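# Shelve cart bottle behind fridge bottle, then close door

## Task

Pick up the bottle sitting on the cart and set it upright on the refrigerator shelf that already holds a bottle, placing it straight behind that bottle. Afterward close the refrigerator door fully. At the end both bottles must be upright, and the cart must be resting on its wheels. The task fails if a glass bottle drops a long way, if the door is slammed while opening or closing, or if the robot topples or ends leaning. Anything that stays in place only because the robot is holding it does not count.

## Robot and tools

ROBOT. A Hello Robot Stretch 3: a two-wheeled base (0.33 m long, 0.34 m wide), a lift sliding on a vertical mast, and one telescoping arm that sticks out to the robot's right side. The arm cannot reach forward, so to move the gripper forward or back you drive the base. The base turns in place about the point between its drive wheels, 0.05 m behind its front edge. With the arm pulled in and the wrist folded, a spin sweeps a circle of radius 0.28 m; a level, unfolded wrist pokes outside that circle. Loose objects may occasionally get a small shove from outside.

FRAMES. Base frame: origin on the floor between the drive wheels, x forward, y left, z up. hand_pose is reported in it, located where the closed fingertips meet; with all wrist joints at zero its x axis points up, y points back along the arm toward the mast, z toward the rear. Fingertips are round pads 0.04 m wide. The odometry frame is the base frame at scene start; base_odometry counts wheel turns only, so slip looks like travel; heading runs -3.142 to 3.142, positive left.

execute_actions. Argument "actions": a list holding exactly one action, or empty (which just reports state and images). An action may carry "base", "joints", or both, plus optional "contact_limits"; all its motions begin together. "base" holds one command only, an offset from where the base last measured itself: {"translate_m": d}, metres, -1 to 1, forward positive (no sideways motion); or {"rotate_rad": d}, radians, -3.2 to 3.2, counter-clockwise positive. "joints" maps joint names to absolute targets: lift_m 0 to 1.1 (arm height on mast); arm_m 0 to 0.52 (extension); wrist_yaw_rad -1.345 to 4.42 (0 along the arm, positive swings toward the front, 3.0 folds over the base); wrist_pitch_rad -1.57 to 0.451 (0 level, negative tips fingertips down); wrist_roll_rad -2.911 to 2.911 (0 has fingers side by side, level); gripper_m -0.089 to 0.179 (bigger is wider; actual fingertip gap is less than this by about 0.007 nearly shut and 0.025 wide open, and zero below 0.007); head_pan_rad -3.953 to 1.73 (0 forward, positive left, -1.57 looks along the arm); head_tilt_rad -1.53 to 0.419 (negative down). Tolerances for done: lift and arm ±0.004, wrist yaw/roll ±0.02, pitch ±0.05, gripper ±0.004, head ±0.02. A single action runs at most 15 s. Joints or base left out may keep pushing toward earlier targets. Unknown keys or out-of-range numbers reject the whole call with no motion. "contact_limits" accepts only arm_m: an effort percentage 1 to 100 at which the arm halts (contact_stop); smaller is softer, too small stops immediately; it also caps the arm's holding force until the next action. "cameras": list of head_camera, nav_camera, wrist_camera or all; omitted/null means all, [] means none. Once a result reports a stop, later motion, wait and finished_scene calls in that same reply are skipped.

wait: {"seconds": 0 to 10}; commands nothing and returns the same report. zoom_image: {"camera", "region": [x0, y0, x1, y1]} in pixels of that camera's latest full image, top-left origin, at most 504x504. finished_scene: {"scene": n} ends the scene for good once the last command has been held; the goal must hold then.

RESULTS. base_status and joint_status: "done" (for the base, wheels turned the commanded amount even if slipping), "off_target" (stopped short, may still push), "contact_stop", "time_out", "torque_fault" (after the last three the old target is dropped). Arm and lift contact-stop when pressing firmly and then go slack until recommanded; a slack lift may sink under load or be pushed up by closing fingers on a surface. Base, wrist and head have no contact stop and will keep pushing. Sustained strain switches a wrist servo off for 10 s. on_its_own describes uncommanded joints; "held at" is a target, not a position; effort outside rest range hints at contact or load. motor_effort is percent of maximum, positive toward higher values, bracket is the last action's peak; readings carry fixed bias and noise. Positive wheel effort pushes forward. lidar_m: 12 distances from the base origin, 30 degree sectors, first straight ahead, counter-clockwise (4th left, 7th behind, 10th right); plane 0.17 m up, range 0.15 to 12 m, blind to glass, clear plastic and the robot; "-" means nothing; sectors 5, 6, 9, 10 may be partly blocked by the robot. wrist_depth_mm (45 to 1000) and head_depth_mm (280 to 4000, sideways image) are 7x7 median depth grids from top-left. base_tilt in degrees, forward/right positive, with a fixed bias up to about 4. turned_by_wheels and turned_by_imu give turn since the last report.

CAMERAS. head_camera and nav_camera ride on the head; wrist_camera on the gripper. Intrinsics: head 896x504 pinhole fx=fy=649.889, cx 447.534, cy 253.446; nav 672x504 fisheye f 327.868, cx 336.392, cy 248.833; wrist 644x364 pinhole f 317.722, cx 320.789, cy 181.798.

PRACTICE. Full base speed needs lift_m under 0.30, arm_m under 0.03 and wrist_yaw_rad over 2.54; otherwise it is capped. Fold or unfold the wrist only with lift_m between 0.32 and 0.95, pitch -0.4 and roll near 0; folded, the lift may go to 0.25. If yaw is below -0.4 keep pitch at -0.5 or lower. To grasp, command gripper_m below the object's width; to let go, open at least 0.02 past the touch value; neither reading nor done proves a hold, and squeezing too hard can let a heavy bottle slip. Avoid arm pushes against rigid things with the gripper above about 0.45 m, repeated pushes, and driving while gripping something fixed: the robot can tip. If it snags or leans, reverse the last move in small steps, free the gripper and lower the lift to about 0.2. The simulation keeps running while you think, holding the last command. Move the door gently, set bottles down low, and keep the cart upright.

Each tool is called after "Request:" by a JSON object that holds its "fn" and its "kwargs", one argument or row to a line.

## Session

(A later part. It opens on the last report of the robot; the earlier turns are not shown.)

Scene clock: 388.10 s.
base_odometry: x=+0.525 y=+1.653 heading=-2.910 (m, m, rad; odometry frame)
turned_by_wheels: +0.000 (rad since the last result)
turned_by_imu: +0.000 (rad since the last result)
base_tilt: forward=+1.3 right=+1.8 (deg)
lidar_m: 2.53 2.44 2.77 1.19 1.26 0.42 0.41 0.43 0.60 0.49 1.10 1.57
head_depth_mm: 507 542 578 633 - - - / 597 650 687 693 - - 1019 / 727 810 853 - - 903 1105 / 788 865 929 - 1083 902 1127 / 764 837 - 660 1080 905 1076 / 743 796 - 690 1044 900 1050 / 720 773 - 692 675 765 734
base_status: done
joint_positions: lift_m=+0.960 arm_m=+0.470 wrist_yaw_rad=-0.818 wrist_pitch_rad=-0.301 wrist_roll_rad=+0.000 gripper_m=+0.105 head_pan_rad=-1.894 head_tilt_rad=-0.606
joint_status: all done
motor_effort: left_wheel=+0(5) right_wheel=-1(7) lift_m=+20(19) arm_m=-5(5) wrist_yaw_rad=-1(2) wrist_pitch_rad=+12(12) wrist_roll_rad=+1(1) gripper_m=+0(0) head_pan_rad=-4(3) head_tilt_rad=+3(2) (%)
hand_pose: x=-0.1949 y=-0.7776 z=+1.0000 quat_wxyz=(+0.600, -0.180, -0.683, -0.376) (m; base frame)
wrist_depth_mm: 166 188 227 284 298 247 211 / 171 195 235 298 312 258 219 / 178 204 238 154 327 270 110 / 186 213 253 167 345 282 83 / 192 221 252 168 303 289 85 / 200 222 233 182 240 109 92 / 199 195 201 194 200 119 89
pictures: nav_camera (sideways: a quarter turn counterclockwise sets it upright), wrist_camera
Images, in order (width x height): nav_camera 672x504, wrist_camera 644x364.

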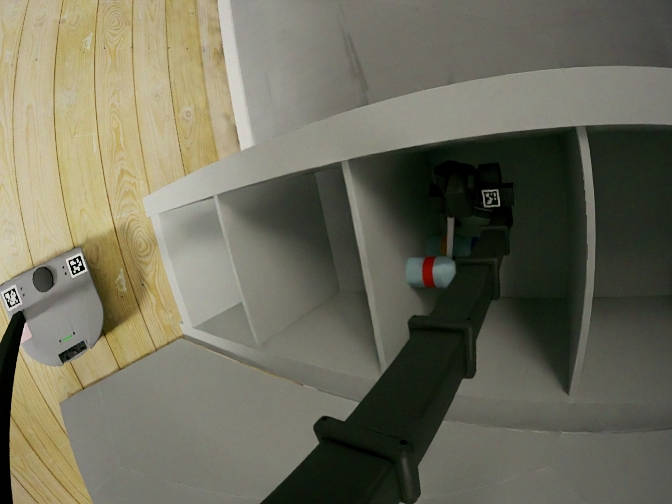

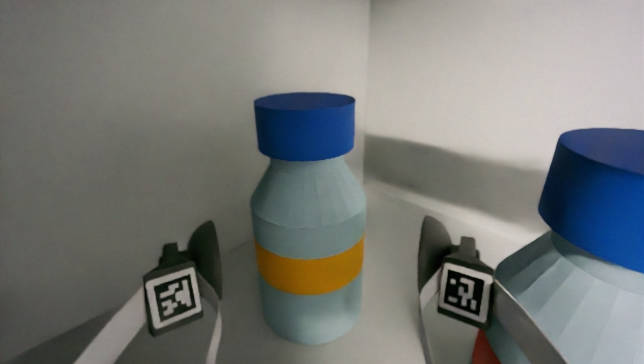

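Request:
{"fn": "execute_actions", "kwargs": {
  "actions": [
    {"base":{"translate_m":0.02},"joints":{"gripper_m":0.05,"arm_m":0.455}}
  ],
  "cameras": ["wrist_camera"]
}}

Request:
{"fn": "execute_actions", "kwargs": {
  "actions": [
    {"joints":{"gripper_m":0.0,"wrist_yaw_rad":-0.3,"lift_m":0.99}}
  ],
  "cameras": ["wrist_camera"]
}}

Request:
{"fn": "execute_actions", "kwargs": {
  "actions": [
    {"joints":{"arm_m":0.02,"head_tilt_rad":-0.5,"head_pan_rad":-1.95}}
  ]
}}

Scene clock: 398.07 s.
base_odometry: x=+0.505 y=+1.649 heading=-2.910 (m, m, rad; odometry frame)
turned_by_wheels: +0.000 (rad since the last result)
turned_by_imu: +0.001 (rad since the last result)
base_tilt: forward=+1.3 right=+1.8 (deg)
lidar_m: 2.51 2.42 2.76 1.19 1.24 0.44 0.43 0.45 0.62 0.49 1.10 1.57
head_depth_mm: 534 575 605 649 - - - / 632 685 729 725 - - 1057 / 771 846 896 - - 902 1130 / 787 866 919 - 1082 905 1137 / 763 836 - 663 1085 903 1080 / 741 798 - 692 1043 901 827 / 721 777 - 689 584 645 720
base_status: done
joint_positions: lift_m=+0.960 arm_m=+0.455 wrist_yaw_rad=-0.818 wrist_pitch_rad=-0.301 wrist_roll_rad=+0.000 gripper_m=+0.050 head_pan_rad=-1.894 head_tilt_rad=-0.606
joint_status: all done
motor_effort: left_wheel=+0(4) right_wheel=+0(5) lift_m=+21(19) arm_m=-5(4) wrist_yaw_rad=-1(1) wrist_pitch_rad=+12(12) wrist_roll_rad=+0(1) gripper_m=+0(80) head_pan_rad=-4(4) head_tilt_rad=+2(4) (%)
hand_pose: x=-0.1949 y=-0.7626 z=+1.0000 quat_wxyz=(+0.600, -0.181, -0.683, -0.376) (m; base frame)
wrist_depth_mm: 178 202 243 308 315 263 225 / 184 211 254 306 329 275 233 / 190 219 263 180 351 287 110 / 198 227 275 189 361 299 96 / 203 238 282 199 317 129 106 / 210 235 - 215 - 122 106 / 203 201 202 202 193 121 107
pictures: wrist_camera
Images, in order (width x height): wrist_camera 644x364.

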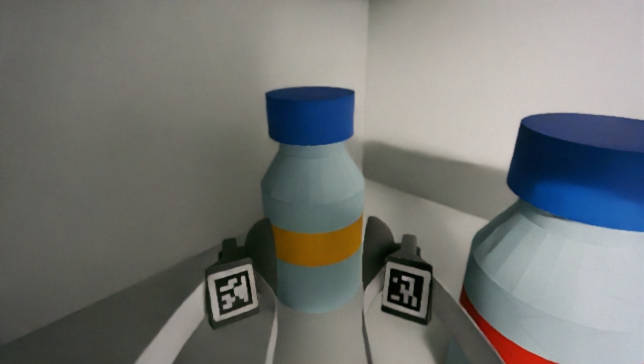

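Scene clock: 399.23 s.
base_odometry: x=+0.505 y=+1.649 heading=-2.910 (m, m, rad; odometry frame)
turned_by_wheels: +0.000 (rad since the last result)
turned_by_imu: +0.000 (rad since the last result)
base_tilt: forward=+1.2 right=+1.7 (deg)
lidar_m: 2.51 2.41 2.76 1.19 1.24 0.44 0.43 0.45 0.62 0.49 1.10 1.57
head_depth_mm: 535 574 603 618 - - 866 / 632 684 715 - - 931 1026 / 769 847 898 - 1052 932 1138 / 787 865 - 634 1115 910 1128 / 763 826 - 691 1085 906 1083 / 742 789 894 689 1047 905 825 / 722 766 - 690 584 645 721
base_status: not commanded
joint_positions: lift_m=+0.990 arm_m=+0.455 wrist_yaw_rad=-0.303 wrist_pitch_rad=-0.300 wrist_roll_rad=+0.000 gripper_m=+0.000 head_pan_rad=-1.894 head_tilt_rad=-0.606
joint_status: all done
motor_effort: left_wheel=+0(0) right_wheel=-1(1) lift_m=+26(27) arm_m=-5(5) wrist_yaw_rad=+3(4) wrist_pitch_rad=+11(12) wrist_roll_rad=+1(1) gripper_m=-2(82) head_pan_rad=-3(4) head_tilt_rad=+3(3) (%)
hand_pose: x=-0.0924 y=-0.8271 z=+1.0297 quat_wxyz=(+0.676, -0.001, -0.707, -0.210) (m; base frame)
wrist_depth_mm: 160 173 185 200 216 234 254 / 155 184 196 212 231 252 276 / 154 195 210 228 247 270 295 / 149 204 223 245 268 285 155 / 143 217 239 257 289 198 168 / 137 215 252 - 282 193 169 / 132 202 236 233 234 201 187
pictures: wrist_camera
Images, in order (width x height): wrist_camera 644x364.

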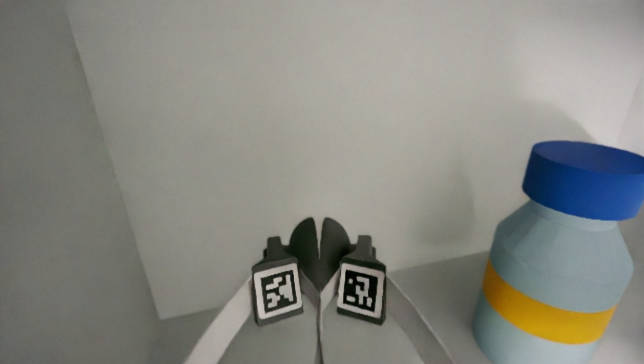

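Scene clock: 403.63 s.
base_odometry: x=+0.505 y=+1.649 heading=-2.910 (m, m, rad; odometry frame)
turned_by_wheels: +0.000 (rad since the last result)
turned_by_imu: +0.001 (rad since the last result)
base_tilt: forward=+1.3 right=+1.8 (deg)
lidar_m: 2.51 2.42 2.76 1.19 1.24 0.44 0.43 0.45 0.62 0.49 1.10 1.57
head_depth_mm: 496 531 567 614 - - - / 570 625 660 692 - - - / 680 760 812 831 - - - / 791 866 940 811 - - - / 762 838 888 811 - - - / 734 808 874 838 - - - / 712 779 838 843 638 - -
base_status: not commanded
joint_positions: lift_m=+0.990 arm_m=+0.020 wrist_yaw_rad=-0.301 wrist_pitch_rad=-0.300 wrist_roll_rad=+0.000 gripper_m=+0.000 head_pan_rad=-1.943 head_tilt_rad=-0.507
joint_status: all done
motor_effort: left_wheel=+0(0) right_wheel=-1(1) lift_m=+25(25) arm_m=-5(4) wrist_yaw_rad=+1(3) wrist_pitch_rad=+12(12) wrist_roll_rad=+1(1) gripper_m=-3(2) head_pan_rad=-5(14) head_tilt_rad=+3(16) (%)
hand_pose: x=-0.0920 y=-0.3922 z=+1.0297 quat_wxyz=(+0.676, +0.000, -0.707, -0.210) (m; base frame)
wrist_depth_mm: 209 385 561 593 570 394 298 / 202 360 582 626 591 402 302 / 193 335 630 545 578 411 319 / 196 314 498 460 474 417 338 / 204 296 365 380 359 373 363 / 219 273 302 - 596 447 383 / 234 262 674 715 658 461 375
pictures: head_camera (sideways: a quarter turn clockwise sets it upright), nav_camera (sideways: a quarter turn counterclockwise sets it upright), wrist_camera
Images, in order (width x height): head_camera 896x504, nav_camera 672x504, wrist_camera 644x364.

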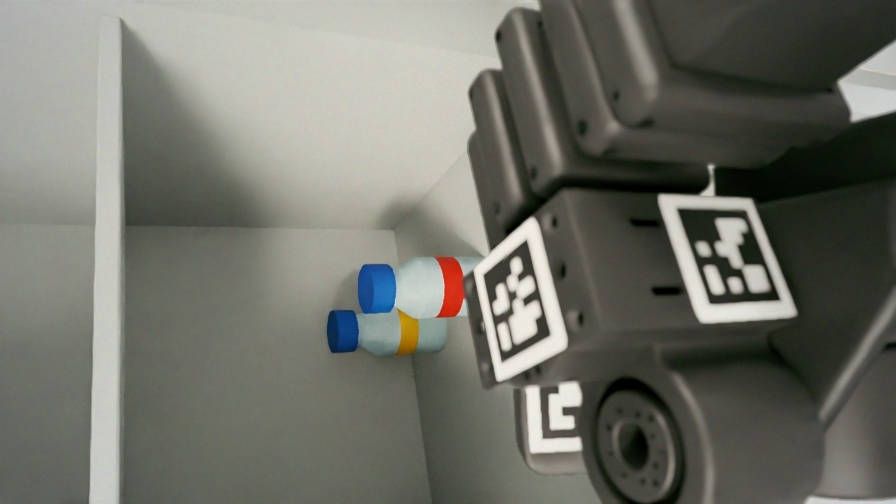

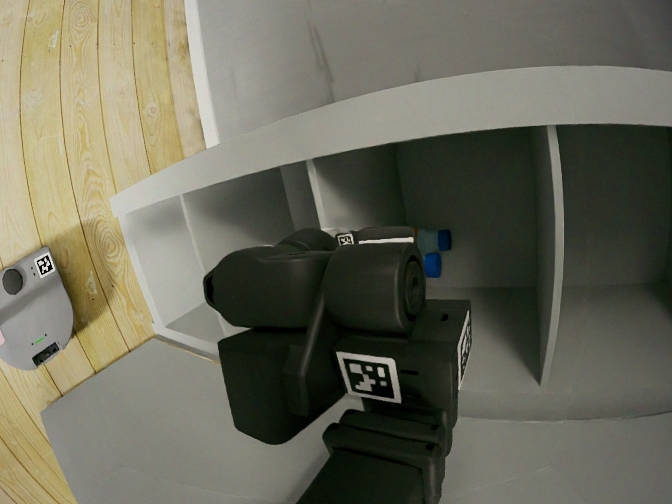

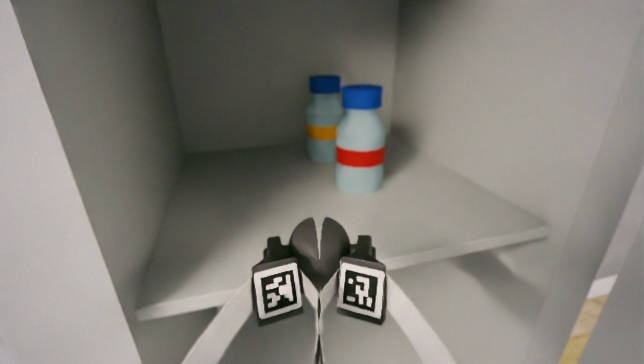

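Request:
{"fn": "execute_actions", "kwargs": {
  "actions": [
    {"base":{"rotate_rad":1.57},"joints":{"lift_m":0.6,"arm_m":0,"wrist_pitch_rad":-1.2,"wrist_yaw_rad":0}}
  ],
  "cameras": []
}}

Request:
{"fn": "execute_actions", "kwargs": {
  "actions": [
    {"base":{"translate_m":0.52}}
  ],
  "cameras": []
}}

Request:
{"fn": "execute_actions", "kwargs": {
  "actions": [
    {"base":{"rotate_rad":-1.57},"joints":{"head_tilt_rad":-0.9,"head_pan_rad":-2.3}}
  ],
  "cameras": []
}}

Request:
{"fn": "execute_actions", "kwargs": {
  "actions": [
    {"base":{"translate_m":-0.55}}
  ],
  "cameras": ["nav_camera","head_camera"]
}}

Scene clock: 426.73 s.
base_odometry: x=+0.505 y=+1.649 heading=-1.340 (m, m, rad; odometry frame)
turned_by_wheels: +1.570 (rad since the last result)
turned_by_imu: +1.563 (rad since the last result)
base_tilt: forward=+1.3 right=+1.7 (deg)
lidar_m: 1.19 1.23 0.44 0.43 0.45 0.62 0.49 1.10 1.56 2.51 2.41 2.77
head_depth_mm: 1409 1463 1535 1616 1697 1622 1333 / 1642 1725 1815 1936 1950 1617 1333 / 1977 2092 2241 2403 2091 1616 1328 / 2243 2402 2619 2748 2099 1623 1330 / 2165 2367 2563 2710 2110 1619 1327 / 2102 2223 2458 2582 2083 1623 1325 / 2026 2186 2315 2501 2095 1619 1329
base_status: done
joint_positions: lift_m=+0.600 arm_m=+0.001 wrist_yaw_rad=-0.003 wrist_pitch_rad=-1.201 wrist_roll_rad=+0.000 gripper_m=+0.000 head_pan_rad=-1.943 head_tilt_rad=-0.507
joint_status: all done
joint sent to its limit — the command would take arm_m past its lower limit, so that joint was sent only as far as its limit.
motor_effort: left_wheel=-3(7) right_wheel=+5(10) lift_m=+20(21) arm_m=-5(6) wrist_yaw_rad=+3(4) wrist_pitch_rad=+1(9) wrist_roll_rad=+1(1) gripper_m=-3(4) head_pan_rad=-5(4) head_tilt_rad=+4(4) (%)
hand_pose: x=-0.0218 y=-0.2164 z=+0.4912 quat_wxyz=(+0.583, +0.399, -0.583, -0.401) (m; base frame)
wrist_depth_mm: 755 756 762 759 751 757 755 / 711 711 715 730 730 721 713 / 686 689 700 686 691 680 678 / 669 669 664 669 655 655 659 / 649 644 633 642 636 638 629 / 612 613 621 - 619 622 625 / 584 592 598 - - 579 529
pictures: none
No camera images: the call's "cameras" was empty. Leave "cameras" out to get every camera's image.

Scene clock: 433.17 s.
base_odometry: x=+0.624 y=+1.142 heading=-1.340 (m, m, rad; odometry frame)
turned_by_wheels: +0.000 (rad since the last result)
turned_by_imu: +0.000 (rad since the last result)
base_tilt: forward=+1.3 right=+1.9 (deg)
lidar_m: 0.77 0.70 2.30 2.24 0.55 0.60 1.01 1.64 2.34 2.53 2.22 2.27
head_depth_mm: 2107 2185 2305 2391 2098 1624 1322 / 2393 2526 2692 2727 2081 1610 1331 / 2395 2582 2798 2890 2070 1619 1337 / 2293 2457 2652 2807 2073 1636 1331 / 2191 2387 2561 2722 2080 1626 1327 / 2157 2295 2463 2643 2093 1629 1329 / 2058 2198 2398 2536 2076 1622 1341
base_status: done
joint_positions: lift_m=+0.600 arm_m=+0.001 wrist_yaw_rad=-0.003 wrist_pitch_rad=-1.201 wrist_roll_rad=+0.000 gripper_m=+0.000 head_pan_rad=-1.943 head_tilt_rad=-0.507
joint_status: not commanded
motor_effort: left_wheel=-3(5) right_wheel=+4(11) lift_m=+19(19) arm_m=-5(5) wrist_yaw_rad=+3(2) wrist_pitch_rad=+1(1) wrist_roll_rad=+1(1) gripper_m=-2(3) head_pan_rad=-5(5) head_tilt_rad=+3(3) (%)
hand_pose: x=-0.0218 y=-0.2164 z=+0.4912 quat_wxyz=(+0.583, +0.399, -0.583, -0.401) (m; base frame)
wrist_depth_mm: 780 753 748 758 736 758 764 / 721 738 728 718 726 727 729 / 678 681 687 687 685 699 695 / 656 665 664 653 660 655 658 / 637 630 639 631 636 646 630 / 610 615 628 - 607 622 621 / 589 604 591 - - 606 587
pictures: none
No camera images: the call's "cameras" was empty. Leave "cameras" out to get every camera's image.

Scene clock: 436.60 s.
base_odometry: x=+0.624 y=+1.142 heading=-2.910 (m, m, rad; odometry frame)
turned_by_wheels: -1.570 (rad since the last result)
turned_by_imu: -1.561 (rad since the last result)
base_tilt: forward=+1.3 right=+1.8 (deg)
lidar_m: 2.53 2.22 2.26 0.77 0.73 2.30 2.24 0.55 0.60 1.01 1.65 2.35
head_depth_mm: 2220 2426 2114 1721 1464 1265 1170 / 519 2480 2084 1718 1467 1270 1126 / 467 537 635 834 1401 1268 1164 / 516 593 696 844 1068 1262 - / 584 682 824 1036 1370 1284 - / 672 807 1009 1358 1458 1268 - / 794 977 1210 1493 1444 1264 1116
base_status: done
joint_positions: lift_m=+0.600 arm_m=+0.001 wrist_yaw_rad=-0.003 wrist_pitch_rad=-1.201 wrist_roll_rad=+0.000 gripper_m=+0.000 head_pan_rad=-2.293 head_tilt_rad=-0.889
joint_status: all done
motor_effort: left_wheel=+2(8) right_wheel=-5(9) lift_m=+19(19) arm_m=-5(5) wrist_yaw_rad=+2(2) wrist_pitch_rad=+1(1) wrist_roll_rad=+1(1) gripper_m=-3(3) head_pan_rad=-4(37) head_tilt_rad=-5(25) (%)
hand_pose: x=-0.0218 y=-0.2164 z=+0.4912 quat_wxyz=(+0.583, +0.399, -0.583, -0.401) (m; base frame)
wrist_depth_mm: 743 753 752 745 756 687 448 / 726 719 710 718 731 724 448 / 686 690 687 684 683 682 446 / 664 652 649 661 667 655 673 / 628 644 646 647 631 631 632 / 606 612 619 - 618 616 616 / 597 579 598 - - 597 583
pictures: none
No camera images: the call's "cameras" was empty. Leave "cameras" out to get every camera's image.

Scene clock: 443.27 s.
base_odometry: x=+1.160 y=+1.269 heading=-2.910 (m, m, rad; odometry frame)
turned_by_wheels: +0.000 (rad since the last result)
turned_by_imu: +0.002 (rad since the last result)
base_tilt: forward=+1.2 right=+1.7 (deg)
lidar_m: 2.76 2.98 0.70 0.73 2.28 1.73 1.69 1.78 1.57 0.35 0.36 2.30
head_depth_mm: 1685 1852 1996 1732 1462 1274 1169 / 1846 2059 2125 1726 1465 1272 1126 / 1941 2221 2088 1727 1458 1266 1163 / 1791 2047 2096 1721 1457 1296 - / 1641 1859 2029 1708 1450 1280 - / 1516 1712 1916 1710 1449 1256 - / 1414 1586 1792 1698 1453 1263 1089
base_status: done
joint_positions: lift_m=+0.600 arm_m=+0.001 wrist_yaw_rad=-0.003 wrist_pitch_rad=-1.201 wrist_roll_rad=+0.000 gripper_m=+0.000 head_pan_rad=-2.293 head_tilt_rad=-0.889
joint_status: not commanded
motor_effort: left_wheel=+3(4) right_wheel=-4(11) lift_m=+20(19) arm_m=-5(5) wrist_yaw_rad=+3(3) wrist_pitch_rad=+1(1) wrist_roll_rad=+1(1) gripper_m=-3(2) head_pan_rad=-4(5) head_tilt_rad=-4(5) (%)
hand_pose: x=-0.0218 y=-0.2164 z=+0.4912 quat_wxyz=(+0.583, +0.399, -0.583, -0.401) (m; base frame)
wrist_depth_mm: 185 186 311 759 729 752 752 / 719 228 317 706 720 731 746 / 693 687 370 683 693 713 695 / 671 673 596 669 652 672 673 / 636 641 628 650 623 631 623 / 621 609 601 - 607 606 612 / 597 591 597 - - 590 588
pictures: head_camera (sideways: a quarter turn clockwise sets it upright), nav_camera (sideways: a quarter turn counterclockwise sets it upright)
Images, in order (width x height): head_camera 896x504, nav_camera 672x504.

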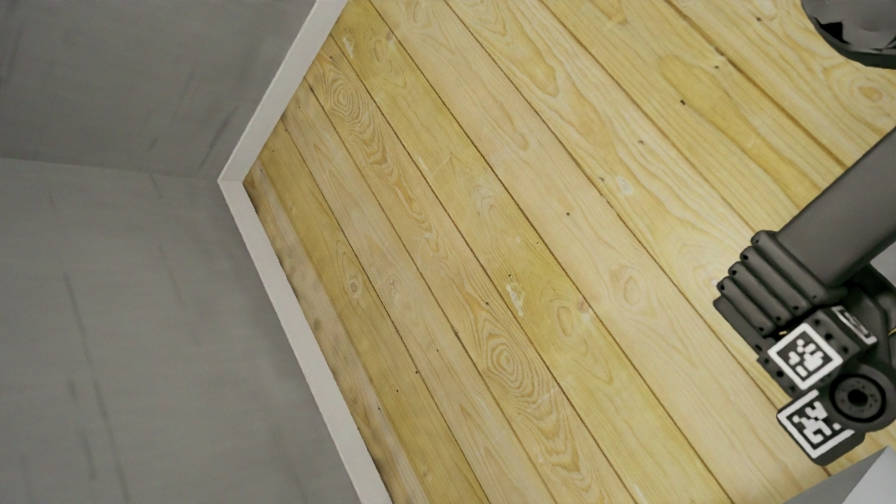

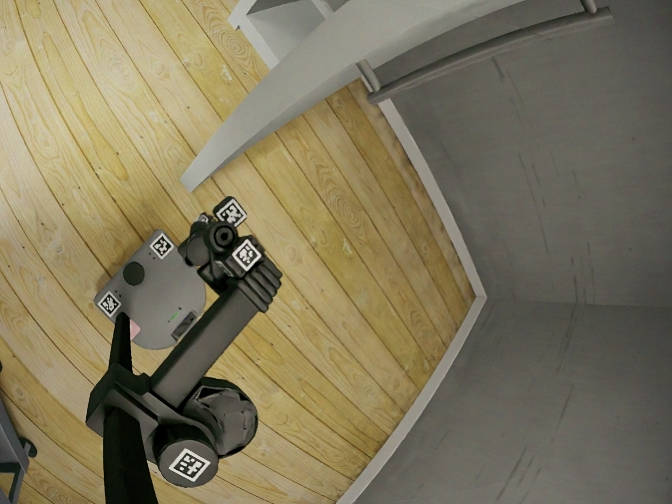

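Request:
{"fn": "execute_actions", "kwargs": {
  "actions": [
    {"joints":{"arm_m":0.3,"lift_m":0.5,"head_pan_rad":-1.5,"head_tilt_rad":-0.8}}
  ],
  "cameras": []
}}

Request:
{"fn": "execute_actions", "kwargs": {
  "actions": [
    {"base":{"translate_m":0.3}}
  ],
  "cameras": ["nav_camera"]
}}

Request:
{"fn": "execute_actions", "kwargs": {
  "actions": [
    {"base":{"translate_m":0.08},"joints":{"arm_m":0.4}}
  ],
  "cameras": ["nav_camera","head_camera"]
}}

Scene clock: 452.43 s.
base_odometry: x=+1.160 y=+1.269 heading=-2.910 (m, m, rad; odometry frame)
turned_by_wheels: +0.000 (rad since the last result)
turned_by_imu: +0.001 (rad since the last result)
base_tilt: forward=+1.2 right=+1.8 (deg)
lidar_m: 2.76 2.98 0.70 0.73 2.28 1.73 1.69 1.78 1.57 0.35 0.36 2.30
head_depth_mm: 1283 1448 1669 1829 1546 1322 1150 / 1287 1462 1672 1841 1539 1322 1175 / 1300 1479 1705 1860 1619 1295 1148 / 310 357 746 1170 1436 1267 1157 / 397 423 452 471 549 692 1000 / 292 305 352 418 534 1284 1142 / - 306 380 1538 1498 1310 1140
base_status: not commanded
joint_positions: lift_m=+0.500 arm_m=+0.300 wrist_yaw_rad=-0.002 wrist_pitch_rad=-1.202 wrist_roll_rad=+0.000 gripper_m=+0.000 head_pan_rad=-1.507 head_tilt_rad=-0.804
joint_status: all done
motor_effort: left_wheel=+3(2) right_wheel=-4(5) lift_m=+19(19) arm_m=+5(4) wrist_yaw_rad=+2(2) wrist_pitch_rad=+1(1) wrist_roll_rad=+1(1) gripper_m=-2(3) head_pan_rad=+5(52) head_tilt_rad=+2(10) (%)
hand_pose: x=-0.0218 y=-0.5145 z=+0.3912 quat_wxyz=(+0.583, +0.399, -0.583, -0.401) (m; base frame)
wrist_depth_mm: 102 134 263 635 637 652 633 / 103 135 264 613 612 621 609 / 103 136 267 578 589 585 579 / 103 136 269 553 557 556 559 / 103 137 272 544 542 536 543 / 104 137 239 - 521 519 539 / 104 138 321 504 500 501 497
pictures: none
No camera images: the call's "cameras" was empty. Leave "cameras" out to get every camera's image.

Scene clock: 456.43 s.
base_odometry: x=+0.868 y=+1.200 heading=-2.910 (m, m, rad; odometry frame)
turned_by_wheels: +0.000 (rad since the last result)
turned_by_imu: -0.002 (rad since the last result)
base_tilt: forward=+1.4 right=+1.7 (deg)
lidar_m: 2.47 2.48 1.09 0.64 0.81 2.04 1.99 2.10 0.94 0.46 0.49 2.32
head_depth_mm: 726 1423 1680 1855 1565 1327 1151 / 604 720 895 1207 1546 1326 1171 / 517 599 714 884 1065 1297 1146 / 443 503 582 707 847 1150 1145 / 397 448 510 589 722 930 1123 / 364 414 482 621 1485 1311 1147 / 392 962 1761 1868 1539 1314 1140
base_status: done
joint_positions: lift_m=+0.500 arm_m=+0.300 wrist_yaw_rad=-0.003 wrist_pitch_rad=-1.204 wrist_roll_rad=+0.004 gripper_m=+0.000 head_pan_rad=-1.507 head_tilt_rad=-0.803
joint_status: not commanded
motor_effort: left_wheel=+1(16) right_wheel=-2(50) lift_m=+19(19) arm_m=+5(5) wrist_yaw_rad=+3(4) wrist_pitch_rad=+2(4) wrist_roll_rad=-1(3) gripper_m=-2(3) head_pan_rad=+4(4) head_tilt_rad=+1(2) (%)
hand_pose: x=-0.0218 y=-0.5140 z=+0.3910 quat_wxyz=(+0.581, +0.399, -0.584, -0.403) (m; base frame)
wrist_depth_mm: - 65 88 140 337 639 638 / - 71 102 179 605 614 616 / - 80 121 250 590 589 580 / - 91 150 408 577 561 565 / - 107 195 544 537 545 539 / 95 129 226 - 524 520 514 / 110 161 507 507 506 507 500
pictures: nav_camera (sideways: a quarter turn counterclockwise sets it upright)
Images, in order (width x height): nav_camera 672x504.

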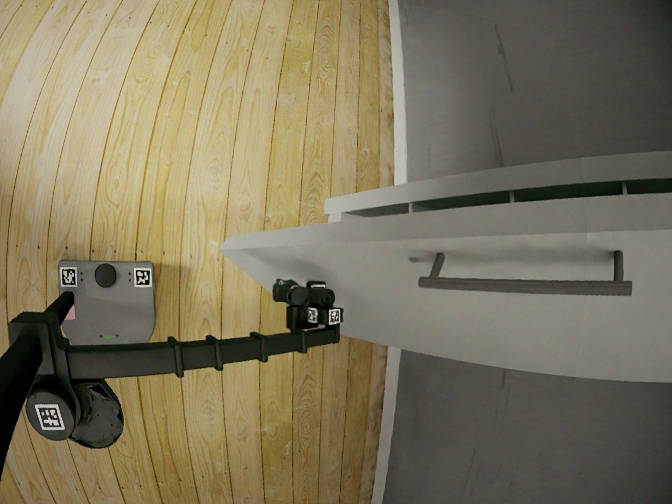

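Scene clock: 458.40 s.
base_odometry: x=+0.790 y=+1.181 heading=-2.910 (m, m, rad; odometry frame)
turned_by_wheels: +0.000 (rad since the last result)
turned_by_imu: -0.003 (rad since the last result)
base_tilt: forward=+1.3 right=+1.8 (deg)
lidar_m: 2.42 2.38 2.28 0.65 0.73 2.12 2.07 2.10 0.90 0.68 0.67 2.32
head_depth_mm: 714 830 1040 1829 1564 1327 1151 / 675 777 917 1114 1441 1342 1170 / 639 731 853 1010 - 1322 1145 / 609 693 803 950 1158 1310 1145 / 581 657 754 881 1073 1266 1142 / 548 609 713 867 1465 1313 1147 / 541 681 1788 1862 1539 1311 1138
base_status: done
joint_positions: lift_m=+0.500 arm_m=+0.400 wrist_yaw_rad=-0.003 wrist_pitch_rad=-1.207 wrist_roll_rad=+0.004 gripper_m=+0.000 head_pan_rad=-1.506 head_tilt_rad=-0.802
joint_status: all done
motor_effort: left_wheel=+0(9) right_wheel=-2(33) lift_m=+20(20) arm_m=+5(17) wrist_yaw_rad=+3(8) wrist_pitch_rad=+4(17) wrist_roll_rad=-1(7) gripper_m=-3(2) head_pan_rad=+4(5) head_tilt_rad=+1(2) (%)
hand_pose: x=-0.0218 y=-0.6132 z=+0.3908 quat_wxyz=(+0.581, +0.400, -0.583, -0.403) (m; base frame)
wrist_depth_mm: 129 144 171 210 272 390 631 / 147 169 208 268 383 609 596 / 175 206 264 375 575 573 580 / 214 262 369 554 567 568 570 / 284 381 535 540 538 544 538 / 523 523 525 - 534 511 522 / 505 505 500 508 493 506 501
pictures: head_camera (sideways: a quarter turn clockwise sets it upright), nav_camera (sideways: a quarter turn counterclockwise sets it upright)
Images, in order (width x height): head_camera 896x504, nav_camera 672x504.

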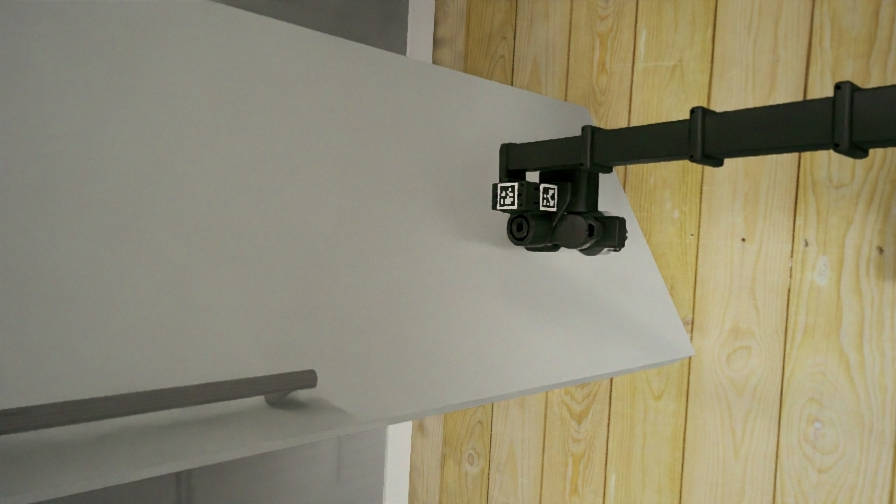

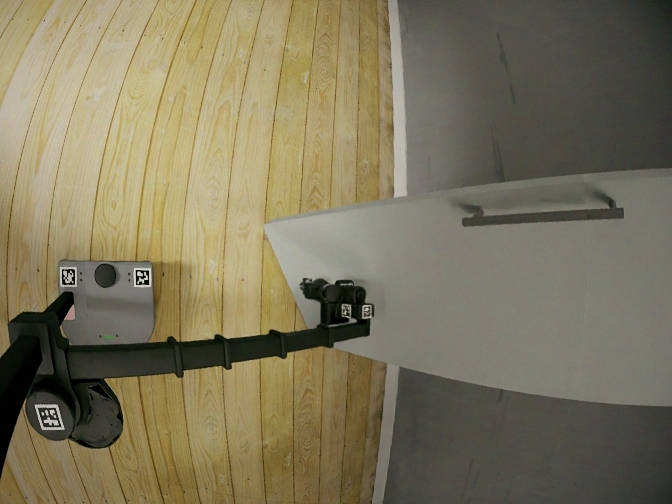

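Request:
{"fn": "execute_actions", "kwargs": {
  "actions": [
    {"base":{"translate_m":0.1}}
  ],
  "cameras": []
}}

Request:
{"fn": "execute_actions", "kwargs": {
  "actions": [
    {"joints":{"wrist_pitch_rad":-0.2,"wrist_yaw_rad":0.3,"arm_m":0.38,"lift_m":0.4}}
  ],
  "cameras": []
}}

Request:
{"fn": "execute_actions", "kwargs": {
  "actions": [
    {"joints":{"arm_m":0.44,"wrist_yaw_rad":0.15}}
  ],
  "cameras": []
}}

Request:
{"fn": "execute_actions", "kwargs": {
  "actions": [
    {"joints":{"arm_m":0.48},"contact_limits":{"arm_m":20}}
  ],
  "cameras": ["head_camera"]
}}

Scene clock: 469.30 s.
base_odometry: x=+0.692 y=+1.158 heading=-2.910 (m, m, rad; odometry frame)
turned_by_wheels: +0.000 (rad since the last result)
turned_by_imu: +0.000 (rad since the last result)
base_tilt: forward=+1.1 right=+1.8 (deg)
lidar_m: 2.60 2.29 2.27 0.70 0.67 2.23 2.17 2.11 0.95 0.93 1.64 2.33
head_depth_mm: 763 861 993 1199 1522 1328 1152 / 768 872 1001 1184 1433 1335 1173 / 773 877 1006 1185 - 1316 1151 / 775 881 1018 1207 1442 1320 1146 / 769 887 1028 1250 1467 1319 1150 / 1308 1508 1769 1869 1546 1312 1151 / 1351 1543 1798 1872 1544 1313 1136
base_status: done
joint_positions: lift_m=+0.500 arm_m=+0.400 wrist_yaw_rad=-0.003 wrist_pitch_rad=-1.207 wrist_roll_rad=+0.004 gripper_m=+0.000 head_pan_rad=-1.506 head_tilt_rad=-0.802
joint_status: not commanded
motor_effort: left_wheel=+1(6) right_wheel=-2(6) lift_m=+20(20) arm_m=+5(5) wrist_yaw_rad=+2(2) wrist_pitch_rad=+4(5) wrist_roll_rad=-1(1) gripper_m=-3(3) head_pan_rad=+4(4) head_tilt_rad=+1(1) (%)
hand_pose: x=-0.0218 y=-0.6132 z=+0.3908 quat_wxyz=(+0.581, +0.400, -0.583, -0.403) (m; base frame)
wrist_depth_mm: 625 624 436 437 439 433 617 / 604 597 602 596 612 599 616 / 583 571 585 586 590 572 580 / 569 561 558 559 556 560 557 / 542 546 541 547 542 541 536 / 528 519 531 - 524 518 519 / 508 508 504 506 496 499 496
pictures: none
No camera images: the call's "cameras" was empty. Leave "cameras" out to get every camera's image.

Scene clock: 471.03 s.
base_odometry: x=+0.692 y=+1.158 heading=-2.910 (m, m, rad; odometry frame)
turned_by_wheels: +0.000 (rad since the last result)
turned_by_imu: +0.000 (rad since the last result)
base_tilt: forward=+1.3 right=+1.7 (deg)
lidar_m: 2.60 2.30 2.27 0.70 0.67 2.22 2.17 2.12 0.95 0.93 1.65 2.32
head_depth_mm: 762 862 991 1202 1518 1326 1154 / 766 869 1001 1180 1440 1319 1159 / 773 874 1011 1198 1382 1312 1149 / 779 881 1018 1207 1433 1316 1145 / 770 888 1030 1250 1473 1310 1145 / 1309 1495 1766 1868 1545 1318 1148 / 1349 1540 1787 1870 1541 1312 1144
base_status: not commanded
joint_positions: lift_m=+0.400 arm_m=+0.380 wrist_yaw_rad=+0.297 wrist_pitch_rad=-0.222 wrist_roll_rad=+0.004 gripper_m=+0.000 head_pan_rad=-1.506 head_tilt_rad=-0.802
joint_status: all done
motor_effort: left_wheel=+1(1) right_wheel=-3(2) lift_m=+19(19) arm_m=-5(3) wrist_yaw_rad=+3(3) wrist_pitch_rad=+12(13) wrist_roll_rad=-1(1) gripper_m=-3(3) head_pan_rad=+4(4) head_tilt_rad=+1(1) (%)
hand_pose: x=+0.0502 y=-0.7593 z=+0.4591 quat_wxyz=(+0.706, +0.182, -0.684, +0.026) (m; base frame)
wrist_depth_mm: - - 316 286 265 243 229 / - - - 300 279 256 237 / - - - 320 290 268 247 / - - - 333 311 280 261 / - - - 350 323 296 272 / 843 834 830 - 337 315 285 / 678 700 664 408 373 330 301
pictures: none
No camera images: the call's "cameras" was empty. Leave "cameras" out to get every camera's image.

Scene clock: 472.63 s.
base_odometry: x=+0.692 y=+1.158 heading=-2.910 (m, m, rad; odometry frame)
turned_by_wheels: +0.000 (rad since the last result)
turned_by_imu: +0.000 (rad since the last result)
base_tilt: forward=+1.3 right=+1.9 (deg)
lidar_m: 2.61 2.30 2.27 0.70 0.67 2.22 2.17 2.12 0.95 0.93 1.64 2.33
head_depth_mm: 765 865 991 1200 1519 1319 1153 / 769 868 1000 1180 1441 1328 1172 / 775 876 1011 1195 1410 1320 1154 / 775 882 1024 1194 1440 1311 1146 / 772 889 1025 1254 1475 1316 1142 / 1297 1513 1767 1871 1548 1319 1145 / 1354 1545 1782 1875 1536 1307 1138
base_status: not commanded
joint_positions: lift_m=+0.400 arm_m=+0.440 wrist_yaw_rad=+0.152 wrist_pitch_rad=-0.221 wrist_roll_rad=+0.004 gripper_m=+0.000 head_pan_rad=-1.506 head_tilt_rad=-0.802
joint_status: all done
motor_effort: left_wheel=+1(1) right_wheel=-2(2) lift_m=+19(19) arm_m=+5(6) wrist_yaw_rad=-2(3) wrist_pitch_rad=+12(12) wrist_roll_rad=-1(1) gripper_m=-3(2) head_pan_rad=+4(4) head_tilt_rad=+2(2) (%)
hand_pose: x=+0.0157 y=-0.8265 z=+0.4592 quat_wxyz=(+0.706, +0.132, -0.696, -0.025) (m; base frame)
wrist_depth_mm: 898 240 229 220 210 200 193 / 929 256 242 232 218 211 202 / - 274 258 242 232 221 211 / - - 271 258 246 232 221 / - - 290 268 258 245 232 / 831 790 314 - 274 261 248 / 681 687 335 315 297 279 265
pictures: none
No camera images: the call's "cameras" was empty. Leave "cameras" out to get every camera's image.

Scene clock: 474.00 s.
base_odometry: x=+0.692 y=+1.158 heading=-2.910 (m, m, rad; odometry frame)
turned_by_wheels: +0.000 (rad since the last result)
turned_by_imu: +0.000 (rad since the last result)
base_tilt: forward=+1.3 right=+1.8 (deg)
lidar_m: 2.60 2.29 2.27 0.70 0.67 2.23 2.17 2.12 0.95 0.93 1.64 2.33
head_depth_mm: 764 863 994 1200 1513 1324 1155 / 769 870 1000 1182 1444 1323 1168 / 773 876 1011 1196 1443 1324 1153 / 777 884 1010 1207 1480 1316 1151 / 773 885 1027 1253 1466 1315 1148 / 1299 1504 1765 1858 1533 1312 1140 / 1356 1544 1782 1865 1534 1309 1137
base_status: not commanded
joint_positions: lift_m=+0.400 arm_m=+0.480 wrist_yaw_rad=+0.152 wrist_pitch_rad=-0.221 wrist_roll_rad=+0.004 gripper_m=+0.000 head_pan_rad=-1.506 head_tilt_rad=-0.802
joint_status: all done
motor_effort: left_wheel=+0(1) right_wheel=-3(2) lift_m=+20(19) arm_m=+5(5) wrist_yaw_rad=-2(2) wrist_pitch_rad=+12(12) wrist_roll_rad=-1(1) gripper_m=-3(2) head_pan_rad=+4(4) head_tilt_rad=+1(2) (%)
contact_limits: arm_m 20 (drawing in: default 32, maximum 52; extending or still: default 44, maximum 71)
hand_pose: x=+0.0157 y=-0.8666 z=+0.4592 quat_wxyz=(+0.706, +0.131, -0.696, -0.025) (m; base frame)
wrist_depth_mm: 866 202 192 183 176 168 161 / 900 213 201 192 184 175 169 / 977 226 215 205 194 184 176 / - 242 229 217 204 195 186 / - 259 244 227 219 204 196 / 838 284 262 - 228 217 206 / 705 640 279 264 249 231 219
pictures: head_camera (sideways: a quarter turn clockwise sets it upright)
Images, in order (width x height): head_camera 896x504.

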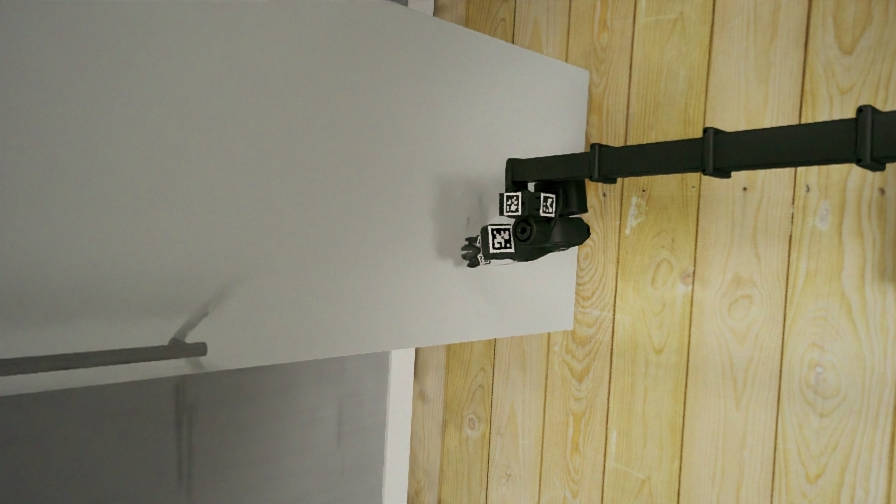

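Request:
{"fn": "execute_actions", "kwargs": {
  "actions": [
    {"joints":{"arm_m":0.52,"wrist_yaw_rad":0.05,"wrist_pitch_rad":-0.1},"contact_limits":{"arm_m":18}}
  ],
  "cameras": []
}}

Request:
{"fn": "execute_actions", "kwargs": {
  "actions": [
    {"joints":{"arm_m":0.42,"head_pan_rad":-1.6,"head_tilt_rad":-0.4}}
  ]
}}

Scene clock: 480.53 s.
base_odometry: x=+0.692 y=+1.158 heading=-2.910 (m, m, rad; odometry frame)
turned_by_wheels: +0.000 (rad since the last result)
turned_by_imu: +0.000 (rad since the last result)
base_tilt: forward=+1.4 right=+1.8 (deg)
lidar_m: 2.60 2.29 2.27 0.70 0.67 2.22 2.17 2.12 0.96 0.93 1.64 2.34
head_depth_mm: 764 861 993 1204 1518 1331 1152 / 770 869 1002 1184 1453 1323 1148 / 773 873 1009 1174 1468 1318 1148 / 777 883 1019 1170 1469 1317 1154 / 771 885 1031 1256 1462 1312 1145 / 1307 1500 1779 1873 1544 1313 1145 / 1364 1537 1776 1861 1538 1316 1146
base_status: not commanded
joint_positions: lift_m=+0.400 arm_m=+0.516 wrist_yaw_rad=+0.046 wrist_pitch_rad=-0.124 wrist_roll_rad=+0.004 gripper_m=+0.000 head_pan_rad=-1.506 head_tilt_rad=-0.802
joint_status: arm_m contact_stop (moved +0.036 of +0.040); the others done
on_its_own: arm_m is slack since a contact_stop, until your next command for it (your +0.520 is given up)
motor_effort: left_wheel=-2(2) right_wheel=+4(6) lift_m=+19(19) arm_m=+0(21) wrist_yaw_rad=+4(5) wrist_pitch_rad=+14(17) wrist_roll_rad=-1(1) gripper_m=-2(3) head_pan_rad=+4(3) head_tilt_rad=+1(2) (%)
contact_limits: arm_m 18 (drawing in: default 32, maximum 52; extending or still: default 44, maximum 71)
hand_pose: x=-0.0099 y=-0.9115 z=+0.4833 quat_wxyz=(+0.706, +0.060, -0.706, -0.028) (m; base frame)
wrist_depth_mm: 160 157 154 151 149 146 143 / 166 164 160 158 155 152 149 / 173 170 167 164 161 157 154 / 180 178 173 170 167 163 160 / 189 186 181 176 175 171 166 / 199 196 191 - 181 177 174 / 210 204 200 195 190 185 182
pictures: none
No camera images: the call's "cameras" was empty. Leave "cameras" out to get every camera's image.

not run: a stop came earlier in this reply.

Door is firmly shut.

Request:
{"fn": "execute_actions", "kwargs": {
  "actions": [
    {"joints":{"arm_m":0.45}}
  ],
  "cameras": []
}}

Request:
{"fn": "finished_scene", "kwargs": {
  "scene": 1
}}

Scene clock: 485.97 s.
base_odometry: x=+0.692 y=+1.158 heading=-2.910 (m, m, rad; odometry frame)
turned_by_wheels: +0.000 (rad since the last result)
turned_by_imu: +0.001 (rad since the last result)
base_tilt: forward=+1.3 right=+1.7 (deg)
lidar_m: 2.60 2.29 2.27 0.70 0.67 2.23 2.16 2.11 0.95 0.93 1.64 2.32
head_depth_mm: 763 862 994 1201 1509 1325 1151 / 768 872 1003 1180 1439 1320 1149 / 770 875 1009 1189 1439 1323 1145 / 777 883 1017 1177 1437 1319 1152 / 773 886 1026 1249 1464 1316 1147 / 1306 1499 1766 1865 1561 1313 1148 / 1355 1534 1771 1853 1530 1310 1146
base_status: not commanded
joint_positions: lift_m=+0.400 arm_m=+0.450 wrist_yaw_rad=+0.048 wrist_pitch_rad=-0.122 wrist_roll_rad=+0.004 gripper_m=+0.000 head_pan_rad=-1.506 head_tilt_rad=-0.802
joint_status: all done
motor_effort: left_wheel=+0(2) right_wheel=-1(4) lift_m=+19(19) arm_m=-5(5) wrist_yaw_rad=+2(3) wrist_pitch_rad=+13(14) wrist_roll_rad=-1(1) gripper_m=-3(2) head_pan_rad=+4(4) head_tilt_rad=+2(1) (%)
hand_pose: x=-0.0095 y=-0.8464 z=+0.4839 quat_wxyz=(+0.706, +0.060, -0.706, -0.027) (m; base frame)
wrist_depth_mm: 223 219 216 213 207 203 201 / 234 226 224 220 214 211 206 / 847 236 232 227 222 217 216 / 898 249 243 237 233 226 223 / 951 257 254 242 243 238 232 / - 271 265 - 249 247 240 / 782 286 277 269 265 257 253
pictures: none
No camera images: the call's "cameras" was empty. Leave "cameras" out to get every camera's image.

The scene is finished: the task was done.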